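# Sort the tray's tube into the rack its cap dot indicates

## Task

Look at the dot on the cap of the tube sitting in the tray. If the dot is orange, the tube goes into the blue rack. If it is white, it goes into the green rack. Push it down until it is fully seated. The tube must never touch the floor, or the task fails. The bottles in the tray must still be upright inside the tray at the end. The tray must finish resting on the work bench with none of it hanging past the bench edge. Either robot or both may do the work. At the end, open the gripper and move the robots away. Neither robot may fall over or be left leaning, or the task fails. Anything that stays in place only because a robot is holding it does not count.

## Robot and tools

ROBOTS. There are two identical Hello Robot Stretch 3 robots, r1 and r2. Each has a base with two drive wheels and a passive rear omni wheel, a lift on a vertical mast, and one telescoping arm that reaches out to the robot's RIGHT side. The base cannot strafe, so to move the gripper forward or back you drive the base. The base is 0.33 m long and 0.34 m wide. It turns on the spot about a point midway between the drive wheels, 0.05 m behind its front edge. With the arm retracted and the wrist folded, the turn sweeps a circle of radius 0.28 m. An unfolded, level wrist reaches beyond that circle. Loose objects may occasionally get nudged by something else.

FRAMES. Base frame: origin on the floor between the drive wheels, x forward, y left, z up. hand_pose is in this frame, located where the closed fingertips meet. With all wrist joints at 0, its x axis points up, y points back along the arm toward the mast, z points to the robot's rear. The odometry frame is the base frame as it was when the scene began. Each robot reports in its own frames, so only images, lidar_m, wrist_depth_mm and head_depth_mm show where the robots are relative to each other.

execute_actions. Argument actions: a list holding one action or nothing (empty list only returns state and images). An action is an object keyed by "r1" and/or "r2". Per robot you may give:
- base: exactly one of translate_m (an offset in metres, forward positive, -1 to 1) or rotate_rad (an offset in radians, counter-clockwise from above positive, -3.2 to 3.2). Both are measured from where the base was in the most recent state report.
- joints: absolute targets by joint name (not offsets): lift_m 0 to 1.1 (arm height on mast); arm_m 0 to 0.52 (extension); wrist_yaw_rad -1.345 to 4.42 (0 along the arm, positive toward the robot's front, 3.0 folded over the base); wrist_pitch_rad -1.57 to 0.451 (0 level, negative tips fingertips down); wrist_roll_rad -2.911 to 2.911 (0 fingers side by side, level); gripper_m -0.089 to 0.179 (larger is wider; the true fingertip gap is smaller by 0.007 near closed and 0.025 fully open, and zero below 0.007); head_pan_rad -3.953 to 1.73 (0 forward, positive left, -1.57 looks along the arm); head_tilt_rad -1.53 to 0.419 (0 level, negative down). Done tolerances: ±0.004 for lift, arm and gripper, ±0.02 for yaw, roll, pan and tilt, ±0.05 for pitch.
- contact_limits: {"arm_m": effort percent 1 to 100}; the arm stops (contact_stop) when its effort reaches that level (negative when retracting). Too low stops it immediately; values above the maximum are reduced. It also caps holding force until the next action.
All motions in one action start together. Anything left out of an action may still be driving toward an earlier target. Unknown keys or out-of-range values reject the entire call. cameras: list of r1_head_camera, r1_nav_camera, r1_wrist_camera, r2_head_camera, r2_nav_camera, r2_wrist_camera, or "all" (default); [] returns none. Images come in the order of the pictures line. If a call reports a stop, the rest of that reply's calls are skipped.

wait: seconds 0 to 10; nothing new is commanded. zoom_image: camera name plus region [x0, y0, x1, y1] in pixels, top-left origin, at most 504 by 504, on that camera's latest full image. Head images are 896x504, nav 672x504 (fisheye), wrist 644x364. finished_scene: scene is the current scene's number; it is final. Between calls the robots keep holding the last command.

READINGS. lidar_m: 12 distances in metres from the base origin, 30-degree sectors starting straight ahead and going counter-clockwise (4th left, 7th behind, 10th right); "-" means nothing seen. The plane is 0.17 m above the floor, so it sees table legs, not tops; range 0.15 to 12 m; misses clear objects and thin legs; the mast and low arm parts block sectors 5, 6, 9, 10. wrist_depth_mm (45 to 1000) and head_depth_mm (280 to 4000, sideways image) are 7x7 grids of median depths. base_odometry counts wheel turns, so slip looks like travel. turned_by_wheels and turned_by_imu give turning since the last result. base_tilt in degrees (forward/right positive) carries a fixed bias up to about 4 degrees. motor_effort is percent of maximum, positive toward higher joint values, bracket is the peak; readings are biased and noisy. A rest effort flagged outside range in on_its_own suggests pushing or load.

STATUS. base_status/joint_status: done, off_target (resting away from target, maybe still pushing), contact_stop, time_out, torque_fault. After the last three the old target is dropped. Arm and lift stop on firm contact and go slack until commanded again; a slack lift can sink under load or be pushed up by closing fingers on a surface. Base, wrist and head keep pushing into obstacles. A wrist servo pushed hard for several seconds shuts off for 10 s.

GRIPPER. Grip by commanding below the object's width; release by commanding at least 0.02 above the contact value. Readings do not confirm a grasp. Over-squeezing triggers a stall guard that weakens grip; resend a different value to squeeze again.

SAFETY. Robots pressing against each other fail the task; once bases touch, any further drive presses hard. Equal commands give travel differing up to 2.5 cm per metre, which matters when carrying something together. Fold or unfold the wrist only with lift_m 0.32 to 0.95, wrist_pitch_rad -0.4, roll near 0; once folded lift_m can go to 0.25. With wrist_yaw_rad below -0.4 keep pitch at -0.5 or lower. Base speed is 0.30 m/s and 1.9 rad/s only when stowed (lift_m below 0.30, arm_m below 0.03, wrist_yaw_rad above 2.54), otherwise 0.10 m/s and 0.63 rad/s. Arm pushes against rigid things with the gripper above about 0.45 m can tip the robot; so can driving while gripping something fixed, snagging furniture (especially reversing), or pushing again after a contact_stop. If tilting, reverse the last move in small steps, free the gripper, and lower lift_m to about 0.2. Avoid drops, slams and hard pushes.

Each tool is called as a command line: name --argument value for each argument, lists and objects as JSON in quotes; but a table of rows of numbers goes row by row, as --pt "numbers of a row", without its own name.

## Session

execute_actions --actions '[]'

Scene clock: 0.00 s.
r1.base_odometry: x=+0.000 y=+0.000 heading=+0.000 (m, m, rad; r1's odometry frame)
r1.turned_by_wheels: +0.000 (rad since the last result)
r1.turned_by_imu: +0.000 (rad since the last result)
r1.base_tilt: forward=+1.6 right=-1.5 (deg)
r1.lidar_m: 1.12 0.87 0.85 0.91 1.32 3.13 3.33 3.95 1.88 1.28 2.24 2.51
r1.head_depth_mm: 2090 2517 2444 2465 2455 2467 2249 / 1924 2002 1994 1995 1992 1996 1965 / 1666 1659 1659 1657 1655 1658 1647 / 1415 1420 1420 1412 1421 1414 1413 / 1237 1237 1237 1233 1235 1235 1234 / 1097 1098 1097 1099 1098 1097 1096 / 990 986 988 985 987 983 984
r1.base_status: not commanded
r1.joint_positions: lift_m=+0.353 arm_m=-0.001 wrist_yaw_rad=+3.126 wrist_pitch_rad=-0.379 wrist_roll_rad=-0.015 gripper_m=+0.037 head_pan_rad=-0.010 head_tilt_rad=+0.009
r1.joint_status: not commanded
r1.motor_effort: left_wheel=+0 right_wheel=+0 lift_m=+27 arm_m=+0 wrist_yaw_rad=+0 wrist_pitch_rad=+7 wrist_roll_rad=+0 gripper_m=+0 head_pan_rad=-1 head_tilt_rad=+2 (%)
r1.hand_pose: x=-0.0176 y=+0.0850 z=+0.3747 quat_wxyz=(+0.138, +0.690, +0.129, +0.699) (m; r1's base frame)
r1.wrist_depth_mm: - - - - 850 731 652 / - - - - 895 787 693 / - - - - 965 832 728 / 976 958 970 983 959 898 759 / 757 753 766 764 782 755 765 / 633 630 649 623 656 625 638 / 527 543 - 552 531 535 527
r2.base_odometry: x=+0.000 y=+0.000 heading=+0.000 (m, m, rad; r2's odometry frame)
r2.turned_by_wheels: +0.000 (rad since the last result)
r2.turned_by_imu: +0.000 (rad since the last result)
r2.base_tilt: forward=+0.5 right=+0.5 (deg)
r2.lidar_m: 0.87 0.88 1.05 1.93 3.55 4.23 3.89 1.17 1.40 5.27 1.62 0.99
r2.head_depth_mm: 929 932 930 929 930 928 928 / 907 903 906 905 903 907 904 / 881 883 881 884 881 879 879 / 857 860 857 859 860 860 858 / 839 840 837 839 838 839 836 / 817 817 817 817 816 815 816 / 797 802 796 797 796 800 795
r2.base_status: not commanded
r2.joint_positions: lift_m=+0.351 arm_m=-0.003 wrist_yaw_rad=+2.976 wrist_pitch_rad=-0.430 wrist_roll_rad=-0.001 gripper_m=+0.037 head_pan_rad=+0.001 head_tilt_rad=-0.021
r2.joint_status: not commanded
r2.motor_effort: left_wheel=+1 right_wheel=+0 lift_m=+37 arm_m=+0 wrist_yaw_rad=+0 wrist_pitch_rad=+8 wrist_roll_rad=+1 gripper_m=-1 head_pan_rad=+0 head_tilt_rad=+2 (%)
r2.hand_pose: x=+0.0155 y=+0.0775 z=+0.3604 quat_wxyz=(+0.208, +0.700, +0.094, +0.677) (m; r2's base frame)
r2.wrist_depth_mm: - - - - - - 851 / - - - - - - 860 / - - - - - - 868 / 840 847 857 843 841 849 819 / 701 699 - 696 722 698 700 / 593 587 - 588 - 595 596 / 508 528 - 540 502 511 520
pictures: r1_head_camera (sideways: a quarter turn clockwise sets it upright), r1_nav_camera (sideways: a quarter turn counterclockwise sets it upright), r1_wrist_camera, r2_head_camera (sideways: a quarter turn clockwise sets it upright), r2_nav_camera (sideways: a quarter turn counterclockwise sets it upright), r2_wrist_camera
Images, in order (width x height): r1_head_camera 896x504, r1_nav_camera 672x504, r1_wrist_camera 644x364, r2_head_camera 896x504, r2_nav_camera 672x504, r2_wrist_camera 644x364.

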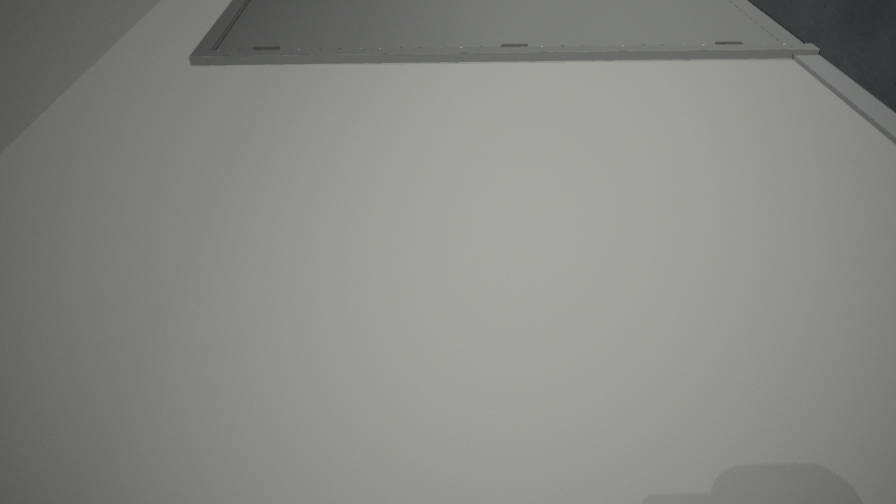

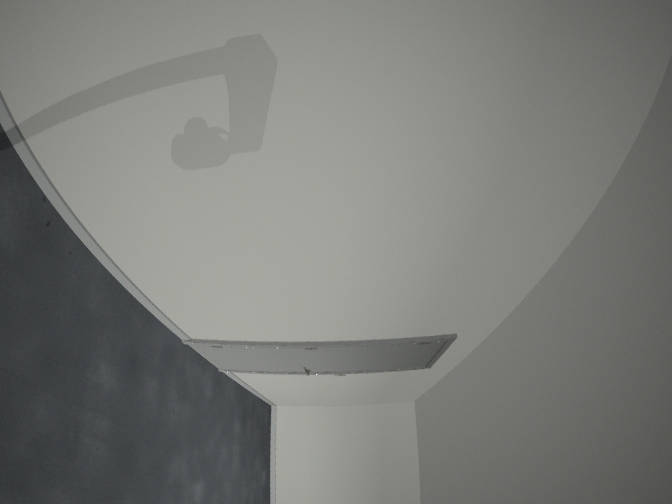

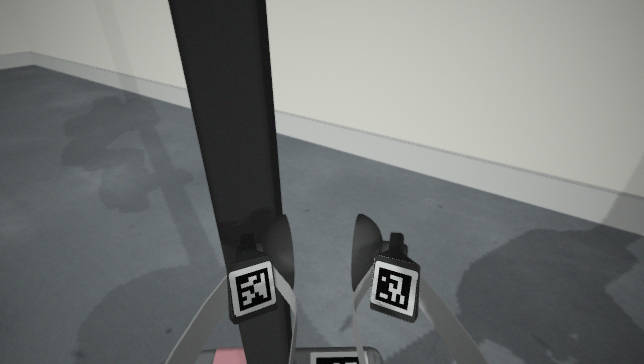

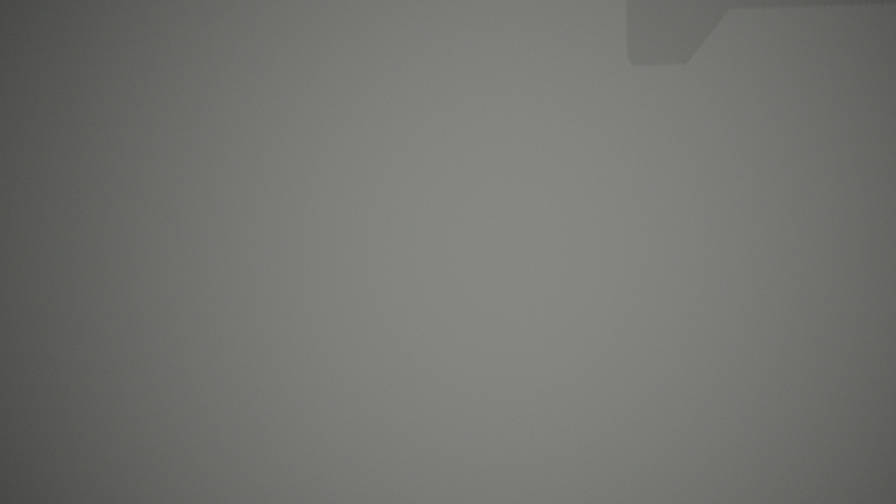

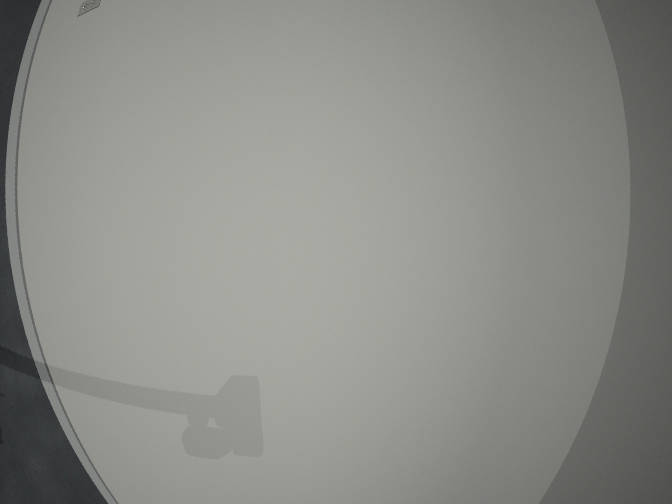

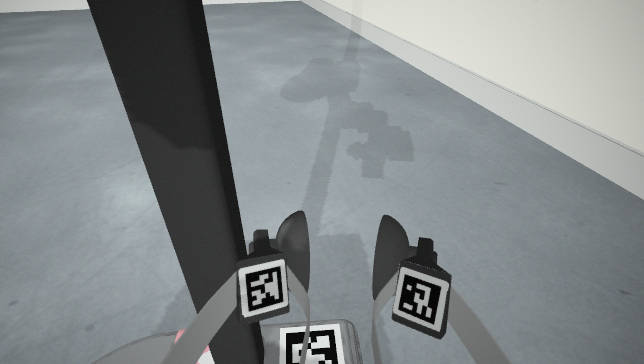

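execute_actions --actions '[{"r1":{"joints":{"head_pan_rad":-2.3,"head_tilt_rad":-0.4,"lift_m":0.25}},"r2":{"joints":{"head_pan_rad":-3.1,"head_tilt_rad":-0.4,"lift_m":0.25}}}]' --cameras '["r1_head_camera","r1_nav_camera","r2_head_camera","r2_nav_camera"]'

Scene clock: 5.83 s.
r1.base_odometry: x=+0.000 y=+0.000 heading=+0.000 (m, m, rad; r1's odometry frame)
r1.turned_by_wheels: +0.000 (rad since the last result)
r1.turned_by_imu: -0.001 (rad since the last result)
r1.base_tilt: forward=+1.7 right=-1.5 (deg)
r1.lidar_m: 1.12 0.87 0.85 0.91 1.33 3.13 3.35 3.96 1.88 1.27 2.25 2.51
r1.head_depth_mm: 3536 3813 - 3168 2221 1710 1396 / 3551 3824 - 3188 2218 1728 1399 / 3512 3778 - 3181 2245 1724 1403 / 3466 3733 - 3218 2257 1731 1410 / 3435 3711 - 3245 2269 1745 1416 / 3414 3726 3979 3282 2272 1751 1423 / 3405 3644 3925 2925 2132 1759 1429
r1.base_status: not commanded
r1.joint_positions: lift_m=+0.250 arm_m=-0.001 wrist_yaw_rad=+3.126 wrist_pitch_rad=-0.380 wrist_roll_rad=-0.015 gripper_m=+0.037 head_pan_rad=-2.293 head_tilt_rad=-0.395
r1.joint_status: all done
r1.motor_effort: left_wheel=+0(0) right_wheel=+0(0) lift_m=+23(20) arm_m=+0(0) wrist_yaw_rad=+0(0) wrist_pitch_rad=+8(8) wrist_roll_rad=+0(0) gripper_m=+0(0) head_pan_rad=-3(29) head_tilt_rad=-3(42) (%)
r1.hand_pose: x=-0.0176 y=+0.0849 z=+0.2716 quat_wxyz=(+0.138, +0.690, +0.129, +0.699) (m; r1's base frame)
r1.wrist_depth_mm: - - - - 856 729 657 / - - - - 921 814 685 / - - - - 967 794 724 / 767 749 757 736 750 748 726 / 607 595 604 611 612 597 594 / 495 513 - 516 506 490 495 / 428 - - - 409 420 422
r2.base_odometry: x=+0.000 y=+0.000 heading=+0.000 (m, m, rad; r2's odometry frame)
r2.turned_by_wheels: +0.000 (rad since the last result)
r2.turned_by_imu: -0.001 (rad since the last result)
r2.base_tilt: forward=+0.4 right=+0.5 (deg)
r2.lidar_m: 0.88 0.88 1.05 1.94 3.56 4.27 3.88 1.17 1.40 5.26 1.62 0.99
r2.head_depth_mm: 3720 - - 3582 2403 1794 1438 / 3666 3930 - 3604 2383 1798 1443 / 3615 3822 - 3579 2395 1793 1448 / 3544 3741 - 3618 2420 1800 1443 / 3474 3651 3987 3638 2426 1812 1450 / 3423 3627 3879 3172 2235 1693 1463 / 3343 3540 3839 1506 2144 1824 1438
r2.base_status: not commanded
r2.joint_positions: lift_m=+0.250 arm_m=-0.003 wrist_yaw_rad=+2.976 wrist_pitch_rad=-0.431 wrist_roll_rad=-0.001 gripper_m=+0.037 head_pan_rad=-3.093 head_tilt_rad=-0.395
r2.joint_status: all done
r2.motor_effort: left_wheel=+1(0) right_wheel=+0(0) lift_m=+23(29) arm_m=-1(0) wrist_yaw_rad=+0(1) wrist_pitch_rad=+8(8) wrist_roll_rad=+0(0) gripper_m=-1(0) head_pan_rad=-4(49) head_tilt_rad=-2(27) (%)
r2.hand_pose: x=+0.0155 y=+0.0774 z=+0.2602 quat_wxyz=(+0.208, +0.700, +0.094, +0.676) (m; r2's base frame)
r2.wrist_depth_mm: - - - - - - 848 / - - - - - - 866 / 851 854 852 854 854 854 811 / 653 669 672 666 661 663 670 / 540 539 - 571 573 554 547 / 476 - - - - 465 462 / - - - - 393 407 403
pictures: r1_head_camera (sideways: a quarter turn clockwise sets it upright), r1_nav_camera (sideways: a quarter turn counterclockwise sets it upright), r2_head_camera (sideways: a quarter turn clockwise sets it upright), r2_nav_camera (sideways: a quarter turn counterclockwise sets it upright)
Images, in order (width x height): r1_head_camera 896x504, r1_nav_camera 672x504, r2_head_camera 896x504, r2_nav_camera 672x504.

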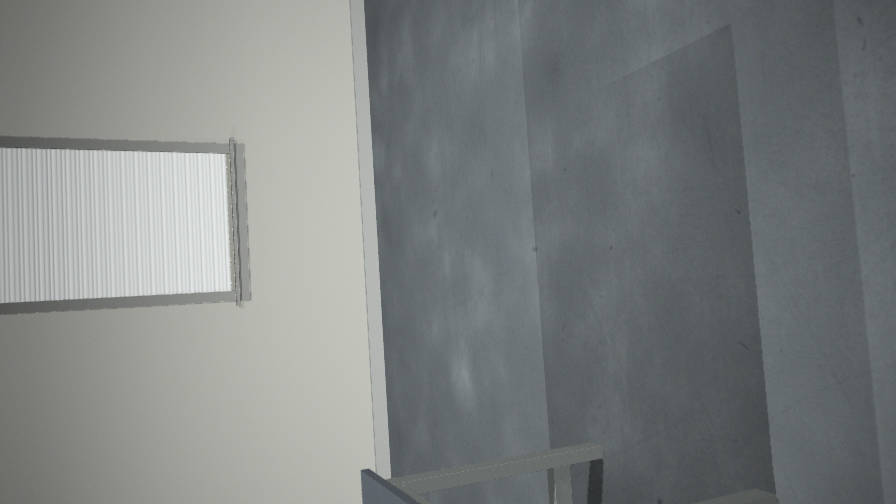

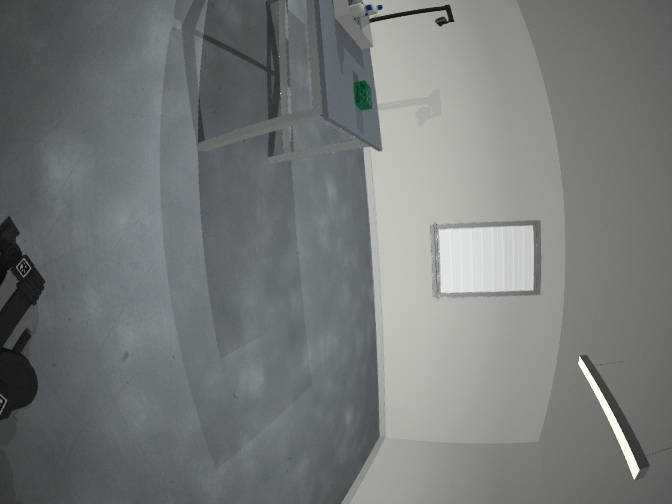

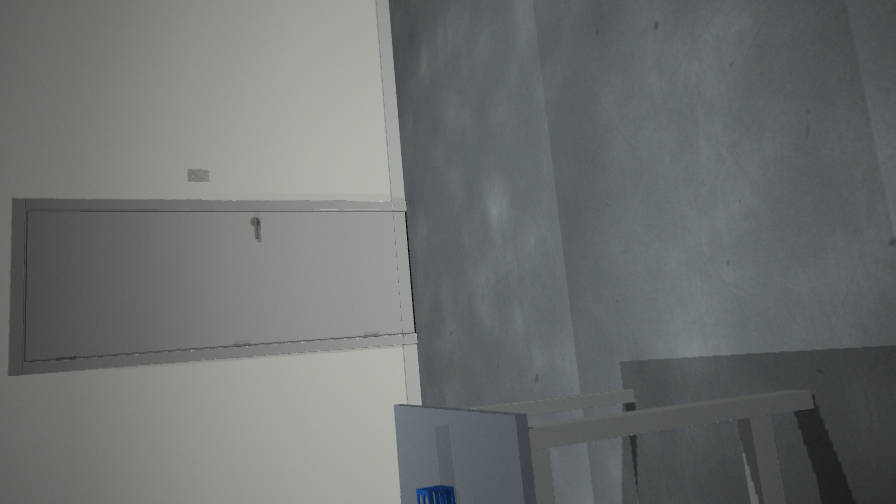

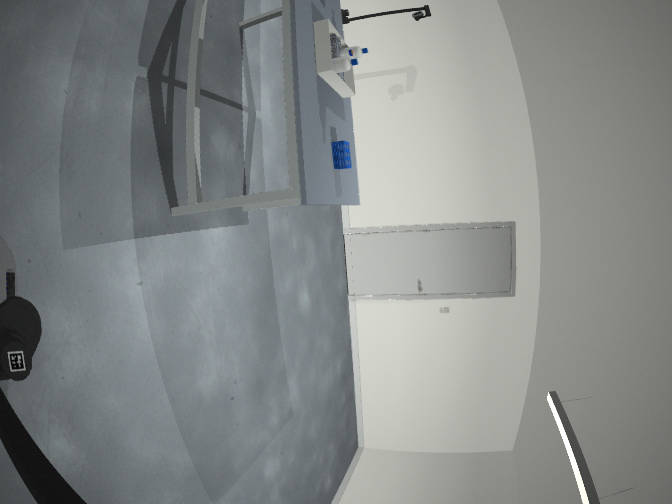

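execute_actions --actions '[{"r1":{"joints":{"head_pan_rad":-1.6,"head_tilt_rad":-0.45}},"r2":{"joints":{"head_pan_rad":-2.4,"head_tilt_rad":-0.45}}}]' --cameras '["r1_head_camera","r1_nav_camera","r2_head_camera","r2_nav_camera"]'

Scene clock: 12.30 s.
r1.base_odometry: x=+0.000 y=+0.000 heading=+0.000 (m, m, rad; r1's odometry frame)
r1.turned_by_wheels: +0.000 (rad since the last result)
r1.turned_by_imu: -0.001 (rad since the last result)
r1.base_tilt: forward=+1.7 right=-1.5 (deg)
r1.lidar_m: 1.12 0.87 0.85 0.91 1.33 3.13 3.34 3.96 1.88 1.27 2.25 2.51
r1.head_depth_mm: 3517 3777 3556 2563 2075 1635 1346 / 3721 3954 1694 1439 1932 1644 1354 / 3962 - 1862 2466 2093 1654 1363 / - - 1832 2624 2106 1660 1367 / - - 1750 2762 2127 1665 1367 / - - 1937 2844 2143 1666 1379 / - - 2223 2944 2131 1681 1381
r1.base_status: not commanded
r1.joint_positions: lift_m=+0.250 arm_m=-0.001 wrist_yaw_rad=+3.126 wrist_pitch_rad=-0.380 wrist_roll_rad=-0.015 gripper_m=+0.037 head_pan_rad=-1.607 head_tilt_rad=-0.444
r1.joint_status: all done
r1.motor_effort: left_wheel=+0(0) right_wheel=-1(0) lift_m=+22(21) arm_m=+0(0) wrist_yaw_rad=-1(0) wrist_pitch_rad=+8(8) wrist_roll_rad=-1(0) gripper_m=+0(0) head_pan_rad=+2(29) head_tilt_rad=-4(12) (%)
r1.hand_pose: x=-0.0176 y=+0.0849 z=+0.2716 quat_wxyz=(+0.138, +0.690, +0.129, +0.699) (m; r1's base frame)
r1.wrist_depth_mm: - - - 966 834 739 660 / - - - - 891 772 679 / - - - - 902 837 717 / 772 761 779 760 742 750 720 / 603 588 600 603 601 602 590 / 500 517 - 523 519 492 494 / 433 - - - 408 424 421
r2.base_odometry: x=+0.000 y=+0.000 heading=+0.000 (m, m, rad; r2's odometry frame)
r2.turned_by_wheels: +0.000 (rad since the last result)
r2.turned_by_imu: -0.001 (rad since the last result)
r2.base_tilt: forward=+0.4 right=+0.5 (deg)
r2.lidar_m: 0.88 0.88 1.04 1.94 3.56 4.22 3.89 1.17 1.40 5.27 1.63 0.99
r2.head_depth_mm: 3416 3664 3844 1297 2048 1596 1388 / 3569 3825 - 1381 2214 1596 1388 / 3682 - - 1490 2234 1627 1381 / 3889 - 1938 1584 2254 1683 1393 / - - 3803 2724 2240 1723 1402 / - - 2342 2654 2252 1727 1395 / - - - 2908 2092 1736 1413
r2.base_status: not commanded
r2.joint_positions: lift_m=+0.250 arm_m=-0.003 wrist_yaw_rad=+2.976 wrist_pitch_rad=-0.431 wrist_roll_rad=-0.001 gripper_m=+0.037 head_pan_rad=-2.407 head_tilt_rad=-0.444
r2.joint_status: all done
r2.motor_effort: left_wheel=+0(1) right_wheel=+0(0) lift_m=+24(23) arm_m=+0(0) wrist_yaw_rad=+0(1) wrist_pitch_rad=+8(8) wrist_roll_rad=+0(0) gripper_m=+0(1) head_pan_rad=+4(40) head_tilt_rad=-2(9) (%)
r2.hand_pose: x=+0.0155 y=+0.0774 z=+0.2602 quat_wxyz=(+0.208, +0.700, +0.094, +0.676) (m; r2's base frame)
r2.wrist_depth_mm: - - - - - - 840 / - - - - - - 858 / 847 850 851 850 851 868 806 / 663 668 673 657 674 669 674 / 547 547 - 566 571 548 546 / 477 - - - - 463 465 / - - - - 392 402 402
pictures: r1_head_camera (sideways: a quarter turn clockwise sets it upright), r1_nav_camera (sideways: a quarter turn counterclockwise sets it upright), r2_head_camera (sideways: a quarter turn clockwise sets it upright), r2_nav_camera (sideways: a quarter turn counterclockwise sets it upright)
Images, in order (width x height): r1_head_camera 896x504, r1_nav_camera 672x504, r2_head_camera 896x504, r2_nav_camera 672x504.

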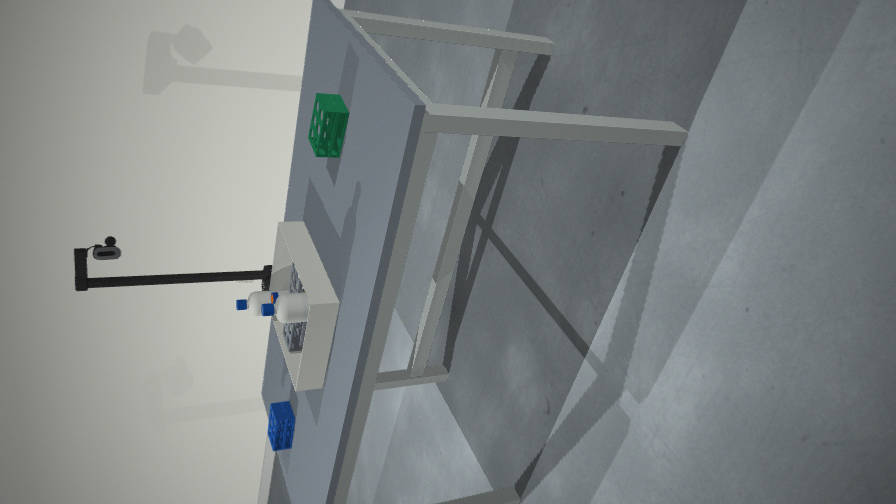

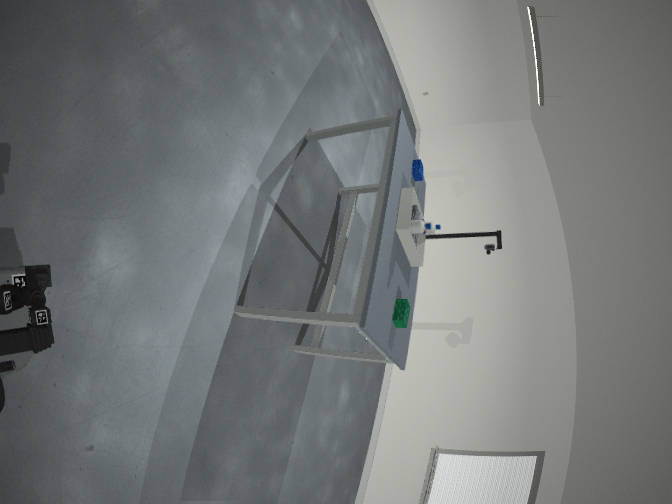

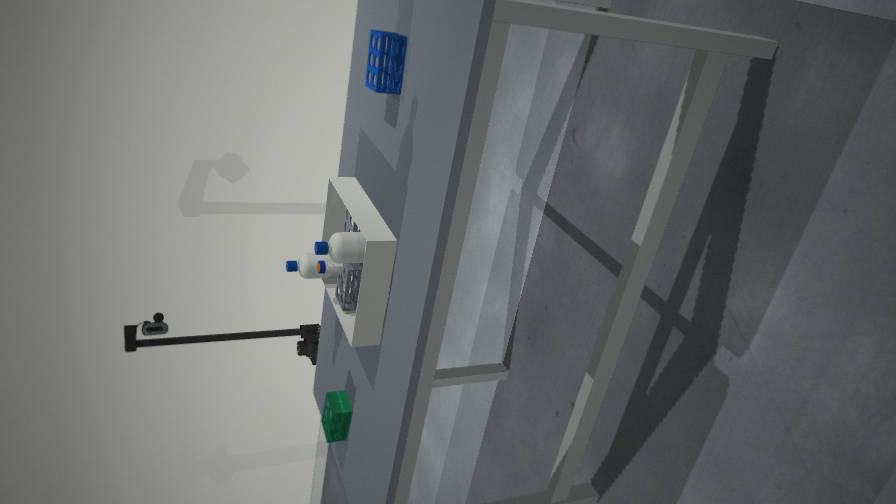

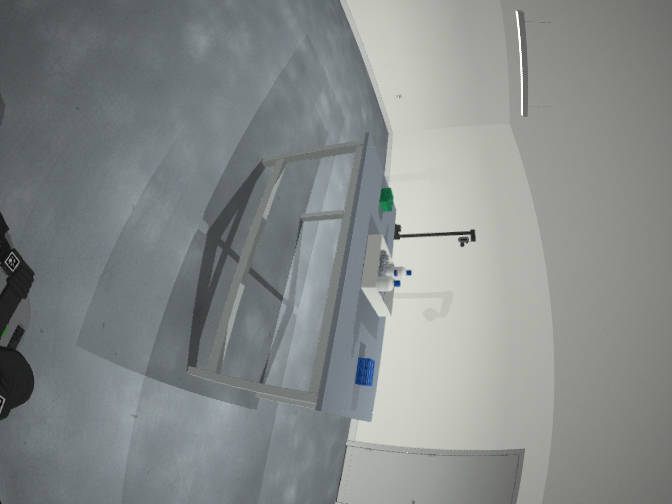

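execute_actions --actions '[{"r2":{"base":{"rotate_rad":-2.12},"joints":{"head_pan_rad":-0.6,"head_tilt_rad":-0.7}}}]' --cameras '[]'

execute_actions --actions '[{"r2":{"base":{"translate_m":1.0}}}]' --cameras '["r2_nav_camera"]'

execute_actions --actions '[{"r2":{"base":{"rotate_rad":0.78},"joints":{"head_pan_rad":-1.57,"head_tilt_rad":-0.8}}}]' --cameras '["r2_nav_camera","r2_head_camera"]'

Scene clock: 27.80 s.
r1.base_odometry: x=+0.000 y=+0.000 heading=+0.000 (m, m, rad; r1's odometry frame)
r1.turned_by_wheels: +0.000 (rad since the last result)
r1.turned_by_imu: -0.002 (rad since the last result)
r1.base_tilt: forward=+1.6 right=-1.5 (deg)
r1.lidar_m: 1.12 0.87 0.85 0.91 1.32 3.13 3.34 3.97 1.88 1.28 2.25 2.51
r1.head_depth_mm: 3503 3773 3583 2568 2071 1638 1350 / 3716 - 1696 1433 1935 1645 1349 / 3978 - 1859 2470 2090 1645 1360 / - - 1831 2624 2101 1653 1364 / - - 1751 2784 2128 1667 1368 / - - 1942 2817 2123 1670 1375 / - - 2211 2955 2146 1678 1376
r1.base_status: not commanded
r1.joint_positions: lift_m=+0.250 arm_m=-0.001 wrist_yaw_rad=+3.126 wrist_pitch_rad=-0.380 wrist_roll_rad=-0.015 gripper_m=+0.037 head_pan_rad=-1.607 head_tilt_rad=-0.444
r1.joint_status: not commanded
r1.motor_effort: left_wheel=+0(0) right_wheel=-1(1) lift_m=+22(22) arm_m=+0(0) wrist_yaw_rad=+0(0) wrist_pitch_rad=+7(8) wrist_roll_rad=+0(0) gripper_m=+0(0) head_pan_rad=+1(2) head_tilt_rad=-4(4) (%)
r1.hand_pose: x=-0.0176 y=+0.0849 z=+0.2716 quat_wxyz=(+0.138, +0.690, +0.129, +0.699) (m; r1's base frame)
r1.wrist_depth_mm: - - - 964 855 721 650 / - - - - 921 775 684 / - - - - 946 834 718 / 764 768 760 762 763 767 729 / 605 590 599 605 620 592 602 / 492 504 - 530 522 492 487 / 431 - - - 410 419 426
r2.base_odometry: x=+0.000 y=+0.000 heading=-2.120 (m, m, rad; r2's odometry frame)
r2.turned_by_wheels: -2.120 (rad since the last result)
r2.turned_by_imu: -2.094 (rad since the last result)
r2.base_tilt: forward=+0.4 right=+0.5 (deg)
r2.lidar_m: 1.38 5.25 1.69 1.00 0.88 0.88 1.03 1.84 3.52 4.18 3.89 1.17
r2.head_depth_mm: 3330 3593 2783 2073 1679 1404 1208 / 3395 3663 2775 2091 1679 1401 1205 / 3451 3441 2445 2020 1689 1396 1204 / 3487 1560 1309 2048 1644 1412 1207 / 3609 1680 1315 2123 1683 1413 1209 / 3630 1675 2465 2111 1688 1418 1208 / 3696 1427 2484 2120 1695 1415 1210
r2.base_status: done
r2.joint_positions: lift_m=+0.250 arm_m=-0.003 wrist_yaw_rad=+2.976 wrist_pitch_rad=-0.431 wrist_roll_rad=-0.001 gripper_m=+0.037 head_pan_rad=-0.607 head_tilt_rad=-0.692
r2.joint_status: all done
r2.motor_effort: left_wheel=+1(8) right_wheel=-1(4) lift_m=+23(23) arm_m=-1(1) wrist_yaw_rad=+0(0) wrist_pitch_rad=+8(7) wrist_roll_rad=+0(0) gripper_m=-1(0) head_pan_rad=+4(47) head_tilt_rad=-4(25) (%)
r2.hand_pose: x=+0.0155 y=+0.0774 z=+0.2602 quat_wxyz=(+0.208, +0.700, +0.094, +0.676) (m; r2's base frame)
r2.wrist_depth_mm: 702 - - - - - - / 734 - - - - - - / 769 819 839 856 852 848 866 / 668 669 664 667 661 674 665 / 550 545 - 564 573 547 552 / 482 - - - - 469 469 / - - - - 392 404 404
pictures: none
No camera images: the call's "cameras" was empty. Leave "cameras" out to get every camera's image.

Scene clock: 32.73 s.
r1.base_odometry: x=+0.000 y=+0.000 heading=+0.000 (m, m, rad; r1's odometry frame)
r1.turned_by_wheels: +0.000 (rad since the last result)
r1.turned_by_imu: -0.001 (rad since the last result)
r1.base_tilt: forward=+1.7 right=-1.5 (deg)
r1.lidar_m: 1.12 0.87 0.85 0.91 1.33 3.14 3.36 3.96 1.88 1.28 2.24 2.51
r1.head_depth_mm: 3489 3798 3539 2567 2069 1632 1350 / 3691 - 1691 1438 1946 1642 1352 / 3877 - 1859 2488 2104 1647 1359 / - - 1828 2595 2115 1658 1364 / - - 1751 2772 2114 1664 1372 / - - 1934 2862 2137 1675 1368 / - - 2208 2938 2141 1678 1380
r1.base_status: not commanded
r1.joint_positions: lift_m=+0.250 arm_m=-0.001 wrist_yaw_rad=+3.126 wrist_pitch_rad=-0.380 wrist_roll_rad=-0.015 gripper_m=+0.037 head_pan_rad=-1.607 head_tilt_rad=-0.444
r1.joint_status: not commanded
r1.motor_effort: left_wheel=+0(0) right_wheel=-1(1) lift_m=+22(23) arm_m=+0(0) wrist_yaw_rad=+0(1) wrist_pitch_rad=+8(8) wrist_roll_rad=+0(1) gripper_m=+0(0) head_pan_rad=+2(2) head_tilt_rad=-4(4) (%)
r1.hand_pose: x=-0.0176 y=+0.0849 z=+0.2716 quat_wxyz=(+0.138, +0.690, +0.129, +0.699) (m; r1's base frame)
r1.wrist_depth_mm: - - - 988 852 737 665 / - - - - 913 774 687 / - - - - 930 847 720 / 759 781 755 744 751 750 723 / 607 597 608 601 606 605 596 / 488 517 - 522 503 493 492 / 433 - - - 405 422 424
r2.base_odometry: x=-0.522 y=-0.853 heading=-2.120 (m, m, rad; r2's odometry frame)
r2.turned_by_wheels: +0.000 (rad since the last result)
r2.turned_by_imu: -0.002 (rad since the last result)
r2.base_tilt: forward=+0.4 right=+0.5 (deg)
r2.lidar_m: 0.56 4.52 3.06 1.79 1.57 1.57 1.84 3.29 4.28 0.55 0.48 0.48
r2.head_depth_mm: 2754 3062 1113 845 681 1368 1202 / 2781 3104 1070 818 683 1368 1158 / 2809 3123 1067 770 684 1399 1161 / 2865 3200 996 796 684 1405 1161 / 2910 3276 1009 804 707 1408 1166 / 2959 3328 1136 828 728 1412 1166 / 3046 3390 1136 858 731 1412 1167
r2.base_status: done
r2.joint_positions: lift_m=+0.250 arm_m=-0.003 wrist_yaw_rad=+2.976 wrist_pitch_rad=-0.431 wrist_roll_rad=-0.001 gripper_m=+0.037 head_pan_rad=-0.607 head_tilt_rad=-0.692
r2.joint_status: not commanded
r2.motor_effort: left_wheel=+2(8) right_wheel=-1(4) lift_m=+23(23) arm_m=-1(0) wrist_yaw_rad=+0(1) wrist_pitch_rad=+8(8) wrist_roll_rad=+0(0) gripper_m=+0(0) head_pan_rad=+3(4) head_tilt_rad=-4(3) (%)
r2.hand_pose: x=+0.0154 y=+0.0774 z=+0.2602 quat_wxyz=(+0.208, +0.700, +0.094, +0.676) (m; r2's base frame)
r2.wrist_depth_mm: - - - - - - - / - - - - - - - / 849 851 850 862 855 857 865 / 670 671 668 665 668 674 689 / 545 547 - 563 570 548 555 / 482 - - - - 468 464 / - - - - 394 405 406
pictures: r2_nav_camera (sideways: a quarter turn counterclockwise sets it upright)
Images, in order (width x height): r2_nav_camera 672x504.

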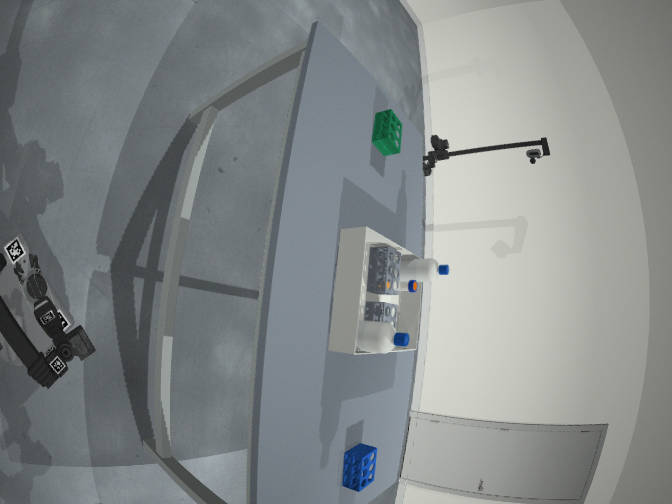

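Scene clock: 34.37 s.
r1.base_odometry: x=+0.000 y=+0.000 heading=+0.000 (m, m, rad; r1's odometry frame)
r1.turned_by_wheels: +0.000 (rad since the last result)
r1.turned_by_imu: +0.000 (rad since the last result)
r1.base_tilt: forward=+1.7 right=-1.5 (deg)
r1.lidar_m: 1.13 0.87 0.86 0.91 1.32 3.13 3.36 3.95 1.88 1.28 2.25 2.51
r1.head_depth_mm: 3558 3773 3608 2567 2085 1632 1348 / 3731 - 1688 1441 1927 1639 1352 / 3857 - 1849 2464 2094 1644 1360 / - - 1837 2618 2105 1661 1363 / - - 1753 2757 2128 1664 1371 / - - 1937 2850 2134 1667 1367 / - - 2214 2975 2155 1673 1379
r1.base_status: not commanded
r1.joint_positions: lift_m=+0.250 arm_m=-0.001 wrist_yaw_rad=+3.126 wrist_pitch_rad=-0.380 wrist_roll_rad=-0.015 gripper_m=+0.037 head_pan_rad=-1.607 head_tilt_rad=-0.444
r1.joint_status: not commanded
r1.motor_effort: left_wheel=+0(0) right_wheel=+0(0) lift_m=+22(23) arm_m=+0(0) wrist_yaw_rad=+0(0) wrist_pitch_rad=+8(8) wrist_roll_rad=+0(0) gripper_m=+0(0) head_pan_rad=+2(1) head_tilt_rad=-4(4) (%)
r1.hand_pose: x=-0.0176 y=+0.0849 z=+0.2716 quat_wxyz=(+0.138, +0.690, +0.129, +0.699) (m; r1's base frame)
r1.wrist_depth_mm: - - - - 837 737 652 / - - - - 920 775 698 / - - - - 935 838 714 / 758 760 759 750 756 764 712 / 608 603 600 607 625 598 607 / 494 508 - 524 511 498 500 / 431 - - - 406 423 419
r2.base_odometry: x=-0.522 y=-0.853 heading=-1.340 (m, m, rad; r2's odometry frame)
r2.turned_by_wheels: +0.780 (rad since the last result)
r2.turned_by_imu: +0.770 (rad since the last result)
r2.base_tilt: forward=+0.4 right=+0.5 (deg)
r2.lidar_m: 4.51 2.18 1.62 1.57 1.63 2.27 4.27 0.67 0.49 0.48 0.50 0.69
r2.head_depth_mm: 2883 3100 918 752 1442 1325 1162 / 2906 3124 941 754 1442 1326 1160 / 2904 3131 942 754 1450 1330 1165 / 2899 3126 761 755 1451 1328 1168 / 2866 3130 897 756 1450 1337 1163 / 2884 989 887 759 1456 1328 1170 / 2902 3070 900 759 1450 1340 1171
r2.base_status: done
r2.joint_positions: lift_m=+0.250 arm_m=-0.003 wrist_yaw_rad=+2.976 wrist_pitch_rad=-0.431 wrist_roll_rad=-0.001 gripper_m=+0.037 head_pan_rad=-1.563 head_tilt_rad=-0.791
r2.joint_status: all done
r2.motor_effort: left_wheel=-1(7) right_wheel=+1(6) lift_m=+23(23) arm_m=-1(1) wrist_yaw_rad=-1(1) wrist_pitch_rad=+8(8) wrist_roll_rad=+0(0) gripper_m=-1(0) head_pan_rad=-3(46) head_tilt_rad=-4(17) (%)
r2.hand_pose: x=+0.0154 y=+0.0773 z=+0.2602 quat_wxyz=(+0.208, +0.700, +0.094, +0.676) (m; r2's base frame)
r2.wrist_depth_mm: - - - - - - - / - - - - - - - / 840 855 845 835 861 853 858 / 670 668 668 673 662 669 671 / 542 545 - 567 573 545 553 / 474 - - - - 468 471 / - - - - 392 405 404
pictures: r2_head_camera (sideways: a quarter turn clockwise sets it upright), r2_nav_camera (sideways: a quarter turn counterclockwise sets it upright)
Images, in order (width x height): r2_head_camera 896x504, r2_nav_camera 672x504.

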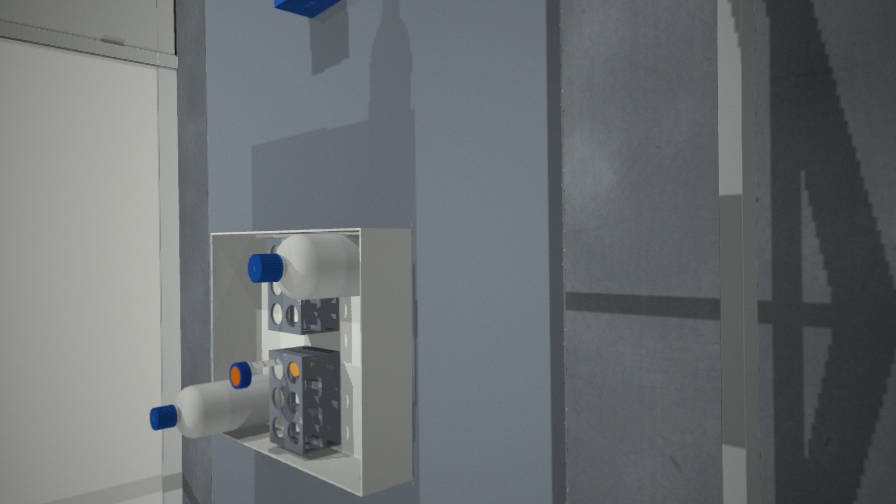

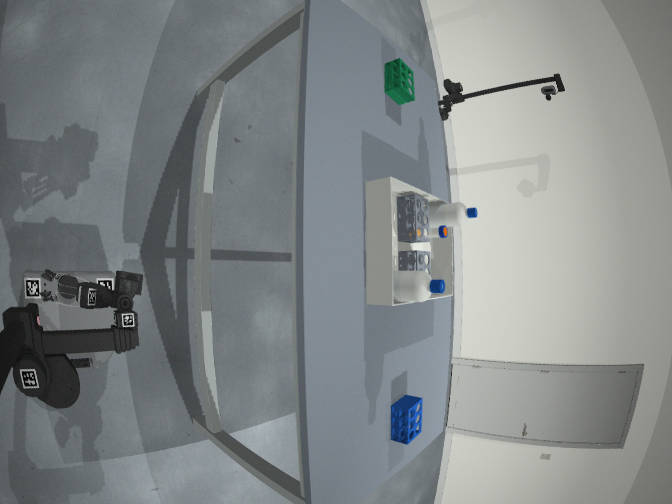

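execute_actions --actions '[{"r2":{"base":{"translate_m":0.2},"joints":{"lift_m":0.92,"gripper_m":0.09}}}]' --cameras '[]'

execute_actions --actions '[{"r2":{"joints":{"wrist_yaw_rad":0,"arm_m":0.12,"head_tilt_rad":-0.6}}}]' --cameras '["r2_wrist_camera","r2_head_camera"]'

Scene clock: 49.93 s.
r1.base_odometry: x=+0.000 y=+0.000 heading=+0.000 (m, m, rad; r1's odometry frame)
r1.turned_by_wheels: +0.000 (rad since the last result)
r1.turned_by_imu: -0.003 (rad since the last result)
r1.base_tilt: forward=+1.7 right=-1.5 (deg)
r1.lidar_m: 1.12 0.87 0.85 0.91 1.33 3.11 3.34 3.96 1.88 1.27 2.24 2.51
r1.head_depth_mm: 3511 3752 3563 2571 2070 1639 1345 / 3678 3995 1695 1440 1939 1638 1345 / 3944 - 1864 2485 2107 1648 1360 / - - 1830 2595 2101 1661 1366 / - - 1749 2746 2112 1662 1373 / - - 1932 2874 2126 1665 1374 / - - 2204 2971 2151 1684 1377
r1.base_status: not commanded
r1.joint_positions: lift_m=+0.250 arm_m=-0.001 wrist_yaw_rad=+3.126 wrist_pitch_rad=-0.380 wrist_roll_rad=-0.015 gripper_m=+0.037 head_pan_rad=-1.607 head_tilt_rad=-0.444
r1.joint_status: not commanded
r1.motor_effort: left_wheel=+0(0) right_wheel=+0(1) lift_m=+22(22) arm_m=+0(0) wrist_yaw_rad=+0(0) wrist_pitch_rad=+8(8) wrist_roll_rad=-1(1) gripper_m=+0(1) head_pan_rad=+1(1) head_tilt_rad=-4(3) (%)
r1.hand_pose: x=-0.0176 y=+0.0849 z=+0.2716 quat_wxyz=(+0.138, +0.690, +0.129, +0.699) (m; r1's base frame)
r1.wrist_depth_mm: - - - 991 840 737 649 / - - - - 899 790 687 / - - - - 956 845 726 / 760 751 771 751 764 747 715 / 586 603 606 607 605 602 589 / 490 517 - 523 516 494 498 / 428 - - - 406 422 421
r2.base_odometry: x=-0.476 y=-1.048 heading=-1.340 (m, m, rad; r2's odometry frame)
r2.turned_by_wheels: +0.000 (rad since the last result)
r2.turned_by_imu: -0.002 (rad since the last result)
r2.base_tilt: forward=+0.4 right=+0.5 (deg)
r2.lidar_m: 4.32 2.18 1.62 1.57 1.63 2.26 4.44 0.67 0.50 0.48 0.50 0.70
r2.head_depth_mm: 2915 3090 906 773 - - 1160 / 2903 3124 750 753 - - 1164 / 2900 3105 895 754 668 - - / 2886 997 892 755 669 - 1189 / 2887 3110 910 756 671 - 1163 / 2891 3109 948 758 1450 1300 1169 / 2911 3120 951 760 1454 1339 1171
r2.base_status: done
r2.joint_positions: lift_m=+0.920 arm_m=-0.003 wrist_yaw_rad=+2.976 wrist_pitch_rad=-0.432 wrist_roll_rad=-0.001 gripper_m=+0.090 head_pan_rad=-1.563 head_tilt_rad=-0.791
r2.joint_status: all done
r2.motor_effort: left_wheel=-1(7) right_wheel=+1(6) lift_m=+49(51) arm_m=-1(1) wrist_yaw_rad=-1(0) wrist_pitch_rad=+8(8) wrist_roll_rad=+0(0) gripper_m=+0(85) head_pan_rad=-3(4) head_tilt_rad=-5(5) (%)
r2.hand_pose: x=+0.0154 y=+0.0773 z=+0.9291 quat_wxyz=(+0.208, +0.700, +0.094, +0.676) (m; r2's base frame)
r2.wrist_depth_mm: - - - - - - - / - - - - - - - / - - - - - - - / - - - - - - - / - - - - - - - / - - - - - - - / - - - - - - -
pictures: none
No camera images: the call's "cameras" was empty. Leave "cameras" out to get every camera's image.

Scene clock: 52.43 s.
r1.base_odometry: x=+0.000 y=+0.000 heading=+0.000 (m, m, rad; r1's odometry frame)
r1.turned_by_wheels: +0.000 (rad since the last result)
r1.turned_by_imu: -0.001 (rad since the last result)
r1.base_tilt: forward=+1.7 right=-1.5 (deg)
r1.lidar_m: 1.12 0.87 0.85 0.91 1.33 3.13 3.34 3.96 1.88 1.27 2.25 2.51
r1.head_depth_mm: 3506 3755 3578 2573 2083 1638 1347 / 3654 3998 1695 1440 1925 1641 1357 / 3960 - 1875 2476 2091 1643 1360 / - - 1829 2601 2106 1653 1364 / - - 1758 2768 2123 1669 1363 / - - 1934 2834 2128 1666 1372 / - - 2222 2977 2141 1678 1377
r1.base_status: not commanded
r1.joint_positions: lift_m=+0.250 arm_m=-0.001 wrist_yaw_rad=+3.126 wrist_pitch_rad=-0.380 wrist_roll_rad=-0.015 gripper_m=+0.037 head_pan_rad=-1.607 head_tilt_rad=-0.444
r1.joint_status: not commanded
r1.motor_effort: left_wheel=+0(0) right_wheel=-1(1) lift_m=+22(23) arm_m=+0(0) wrist_yaw_rad=-1(0) wrist_pitch_rad=+8(8) wrist_roll_rad=+0(0) gripper_m=+1(0) head_pan_rad=+2(1) head_tilt_rad=-4(4) (%)
r1.hand_pose: x=-0.0176 y=+0.0849 z=+0.2716 quat_wxyz=(+0.138, +0.690, +0.129, +0.699) (m; r1's base frame)
r1.wrist_depth_mm: - - - 980 868 734 641 / - - - - 906 788 691 / - - - - 948 828 716 / 754 763 757 759 760 756 716 / 595 608 598 592 613 599 594 / 499 516 - 512 512 497 488 / 434 - - - 409 423 423
r2.base_odometry: x=-0.476 y=-1.048 heading=-1.340 (m, m, rad; r2's odometry frame)
r2.turned_by_wheels: +0.000 (rad since the last result)
r2.turned_by_imu: +0.000 (rad since the last result)
r2.base_tilt: forward=+0.4 right=+0.5 (deg)
r2.lidar_m: 4.32 2.18 1.61 1.57 1.64 2.26 4.45 0.67 0.50 0.48 0.50 0.70
r2.head_depth_mm: 2812 3081 3316 1066 - 1403 1250 / 2814 3122 3298 - - 1408 1255 / 2794 3104 3320 941 - 1406 1256 / 2794 3066 3150 931 725 1397 1257 / 2801 3116 3292 948 748 1382 1264 / 2791 3133 3262 970 753 1385 1263 / 2802 3101 3315 972 753 1397 1270
r2.base_status: not commanded
r2.joint_positions: lift_m=+0.920 arm_m=+0.120 wrist_yaw_rad=+0.003 wrist_pitch_rad=-0.432 wrist_roll_rad=-0.001 gripper_m=+0.090 head_pan_rad=-1.563 head_tilt_rad=-0.606
r2.joint_status: all done
r2.motor_effort: left_wheel=-1(1) right_wheel=+1(1) lift_m=+50(50) arm_m=+3(2) wrist_yaw_rad=-3(4) wrist_pitch_rad=+8(8) wrist_roll_rad=+0(0) gripper_m=-1(1) head_pan_rad=-3(3) head_tilt_rad=+3(24) (%)
r2.hand_pose: x=-0.0210 y=-0.4873 z=+0.9291 quat_wxyz=(+0.691, +0.153, -0.690, -0.151) (m; r2's base frame)
r2.wrist_depth_mm: - - - - - - - / - 881 880 659 683 - - / 529 635 628 557 536 324 644 / 500 501 496 498 489 338 505 / 409 411 411 386 366 348 396 / 347 348 348 348 349 357 351 / 302 303 301 301 302 294 304
pictures: r2_head_camera (sideways: a quarter turn clockwise sets it upright), r2_wrist_camera
Images, in order (width x height): r2_head_camera 896x504, r2_wrist_camera 644x364.

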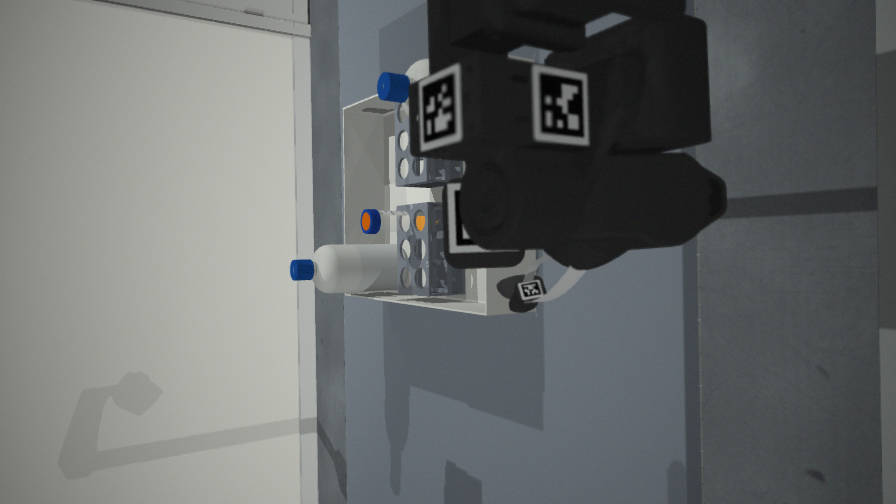

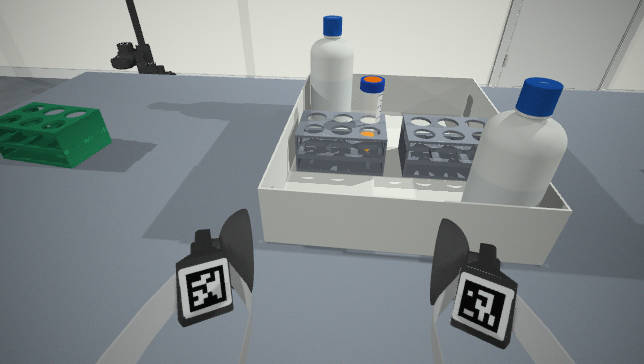

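execute_actions --actions '[{"r2":{"base":{"translate_m":-0.045},"joints":{"arm_m":0.3}}}]' --cameras '["r2_wrist_camera"]'

Scene clock: 59.37 s.
r1.base_odometry: x=+0.000 y=+0.000 heading=+0.000 (m, m, rad; r1's odometry frame)
r1.turned_by_wheels: +0.000 (rad since the last result)
r1.turned_by_imu: -0.002 (rad since the last result)
r1.base_tilt: forward=+1.6 right=-1.5 (deg)
r1.lidar_m: 1.12 0.87 0.85 0.91 1.33 3.13 3.36 3.93 1.88 1.27 2.25 2.51
r1.head_depth_mm: 3523 3805 3589 2573 2080 1630 1346 / 3685 - 1694 1443 1929 1631 1354 / 3915 - 1857 2486 2088 1649 1357 / - - 1831 2605 2104 1655 1363 / - - 1749 2776 2103 1659 1368 / - - 1930 2874 2131 1667 1370 / - - 2217 2952 2136 1679 1378
r1.base_status: not commanded
r1.joint_positions: lift_m=+0.250 arm_m=-0.001 wrist_yaw_rad=+3.126 wrist_pitch_rad=-0.380 wrist_roll_rad=-0.015 gripper_m=+0.037 head_pan_rad=-1.607 head_tilt_rad=-0.444
r1.joint_status: not commanded
r1.motor_effort: left_wheel=+0(0) right_wheel=-1(0) lift_m=+22(23) arm_m=+0(0) wrist_yaw_rad=-1(0) wrist_pitch_rad=+8(8) wrist_roll_rad=+0(0) gripper_m=+0(0) head_pan_rad=+1(1) head_tilt_rad=-4(4) (%)
r1.hand_pose: x=-0.0176 y=+0.0849 z=+0.2716 quat_wxyz=(+0.138, +0.690, +0.129, +0.699) (m; r1's base frame)
r1.wrist_depth_mm: - - - - 866 747 646 / - - - - 907 778 690 / - - - - 910 826 721 / 764 774 768 777 752 779 720 / 600 599 607 613 615 598 598 / 500 516 - 518 512 489 496 / 437 - - - 409 423 424
r2.base_odometry: x=-0.486 y=-1.004 heading=-1.340 (m, m, rad; r2's odometry frame)
r2.turned_by_wheels: +0.000 (rad since the last result)
r2.turned_by_imu: -0.001 (rad since the last result)
r2.base_tilt: forward=+0.4 right=+0.5 (deg)
r2.lidar_m: 4.37 2.18 1.62 1.56 1.64 2.27 4.41 0.67 0.50 0.48 0.50 0.70
r2.head_depth_mm: 2805 3102 3310 - 716 1373 1249 / 2802 3115 3270 771 742 1372 1252 / 2795 3087 - 770 745 1384 1251 / 2817 3107 3369 908 746 1381 1261 / 2778 3110 3181 906 749 1381 1257 / 2818 3116 3284 971 748 1387 1264 / 2773 3056 3291 972 752 710 1265
r2.base_status: done
r2.joint_positions: lift_m=+0.920 arm_m=+0.300 wrist_yaw_rad=+0.001 wrist_pitch_rad=-0.432 wrist_roll_rad=-0.001 gripper_m=+0.090 head_pan_rad=-1.563 head_tilt_rad=-0.606
r2.joint_status: all done
r2.motor_effort: left_wheel=-1(4) right_wheel=+1(3) lift_m=+49(50) arm_m=+3(5) wrist_yaw_rad=-1(2) wrist_pitch_rad=+8(8) wrist_roll_rad=+1(0) gripper_m=-1(0) head_pan_rad=-3(3) head_tilt_rad=+3(3) (%)
r2.hand_pose: x=-0.0213 y=-0.6673 z=+0.9291 quat_wxyz=(+0.691, +0.152, -0.690, -0.151) (m; r2's base frame)
r2.wrist_depth_mm: - - - - - - - / - - - - - - - / 627 632 608 465 531 636 642 / 500 496 458 475 478 459 503 / 407 407 348 363 349 319 162 / 345 347 345 343 344 180 170 / 302 285 300 300 302 211 168
pictures: r2_wrist_camera
Images, in order (width x height): r2_wrist_camera 644x364.

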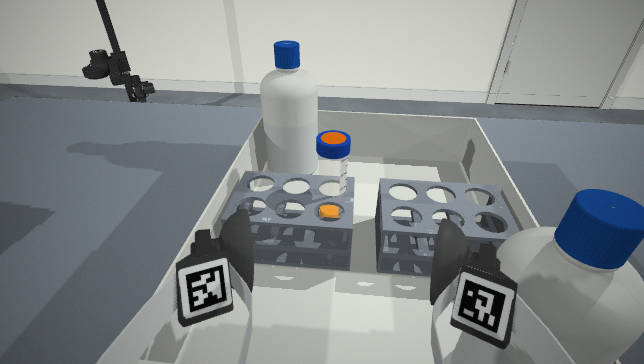

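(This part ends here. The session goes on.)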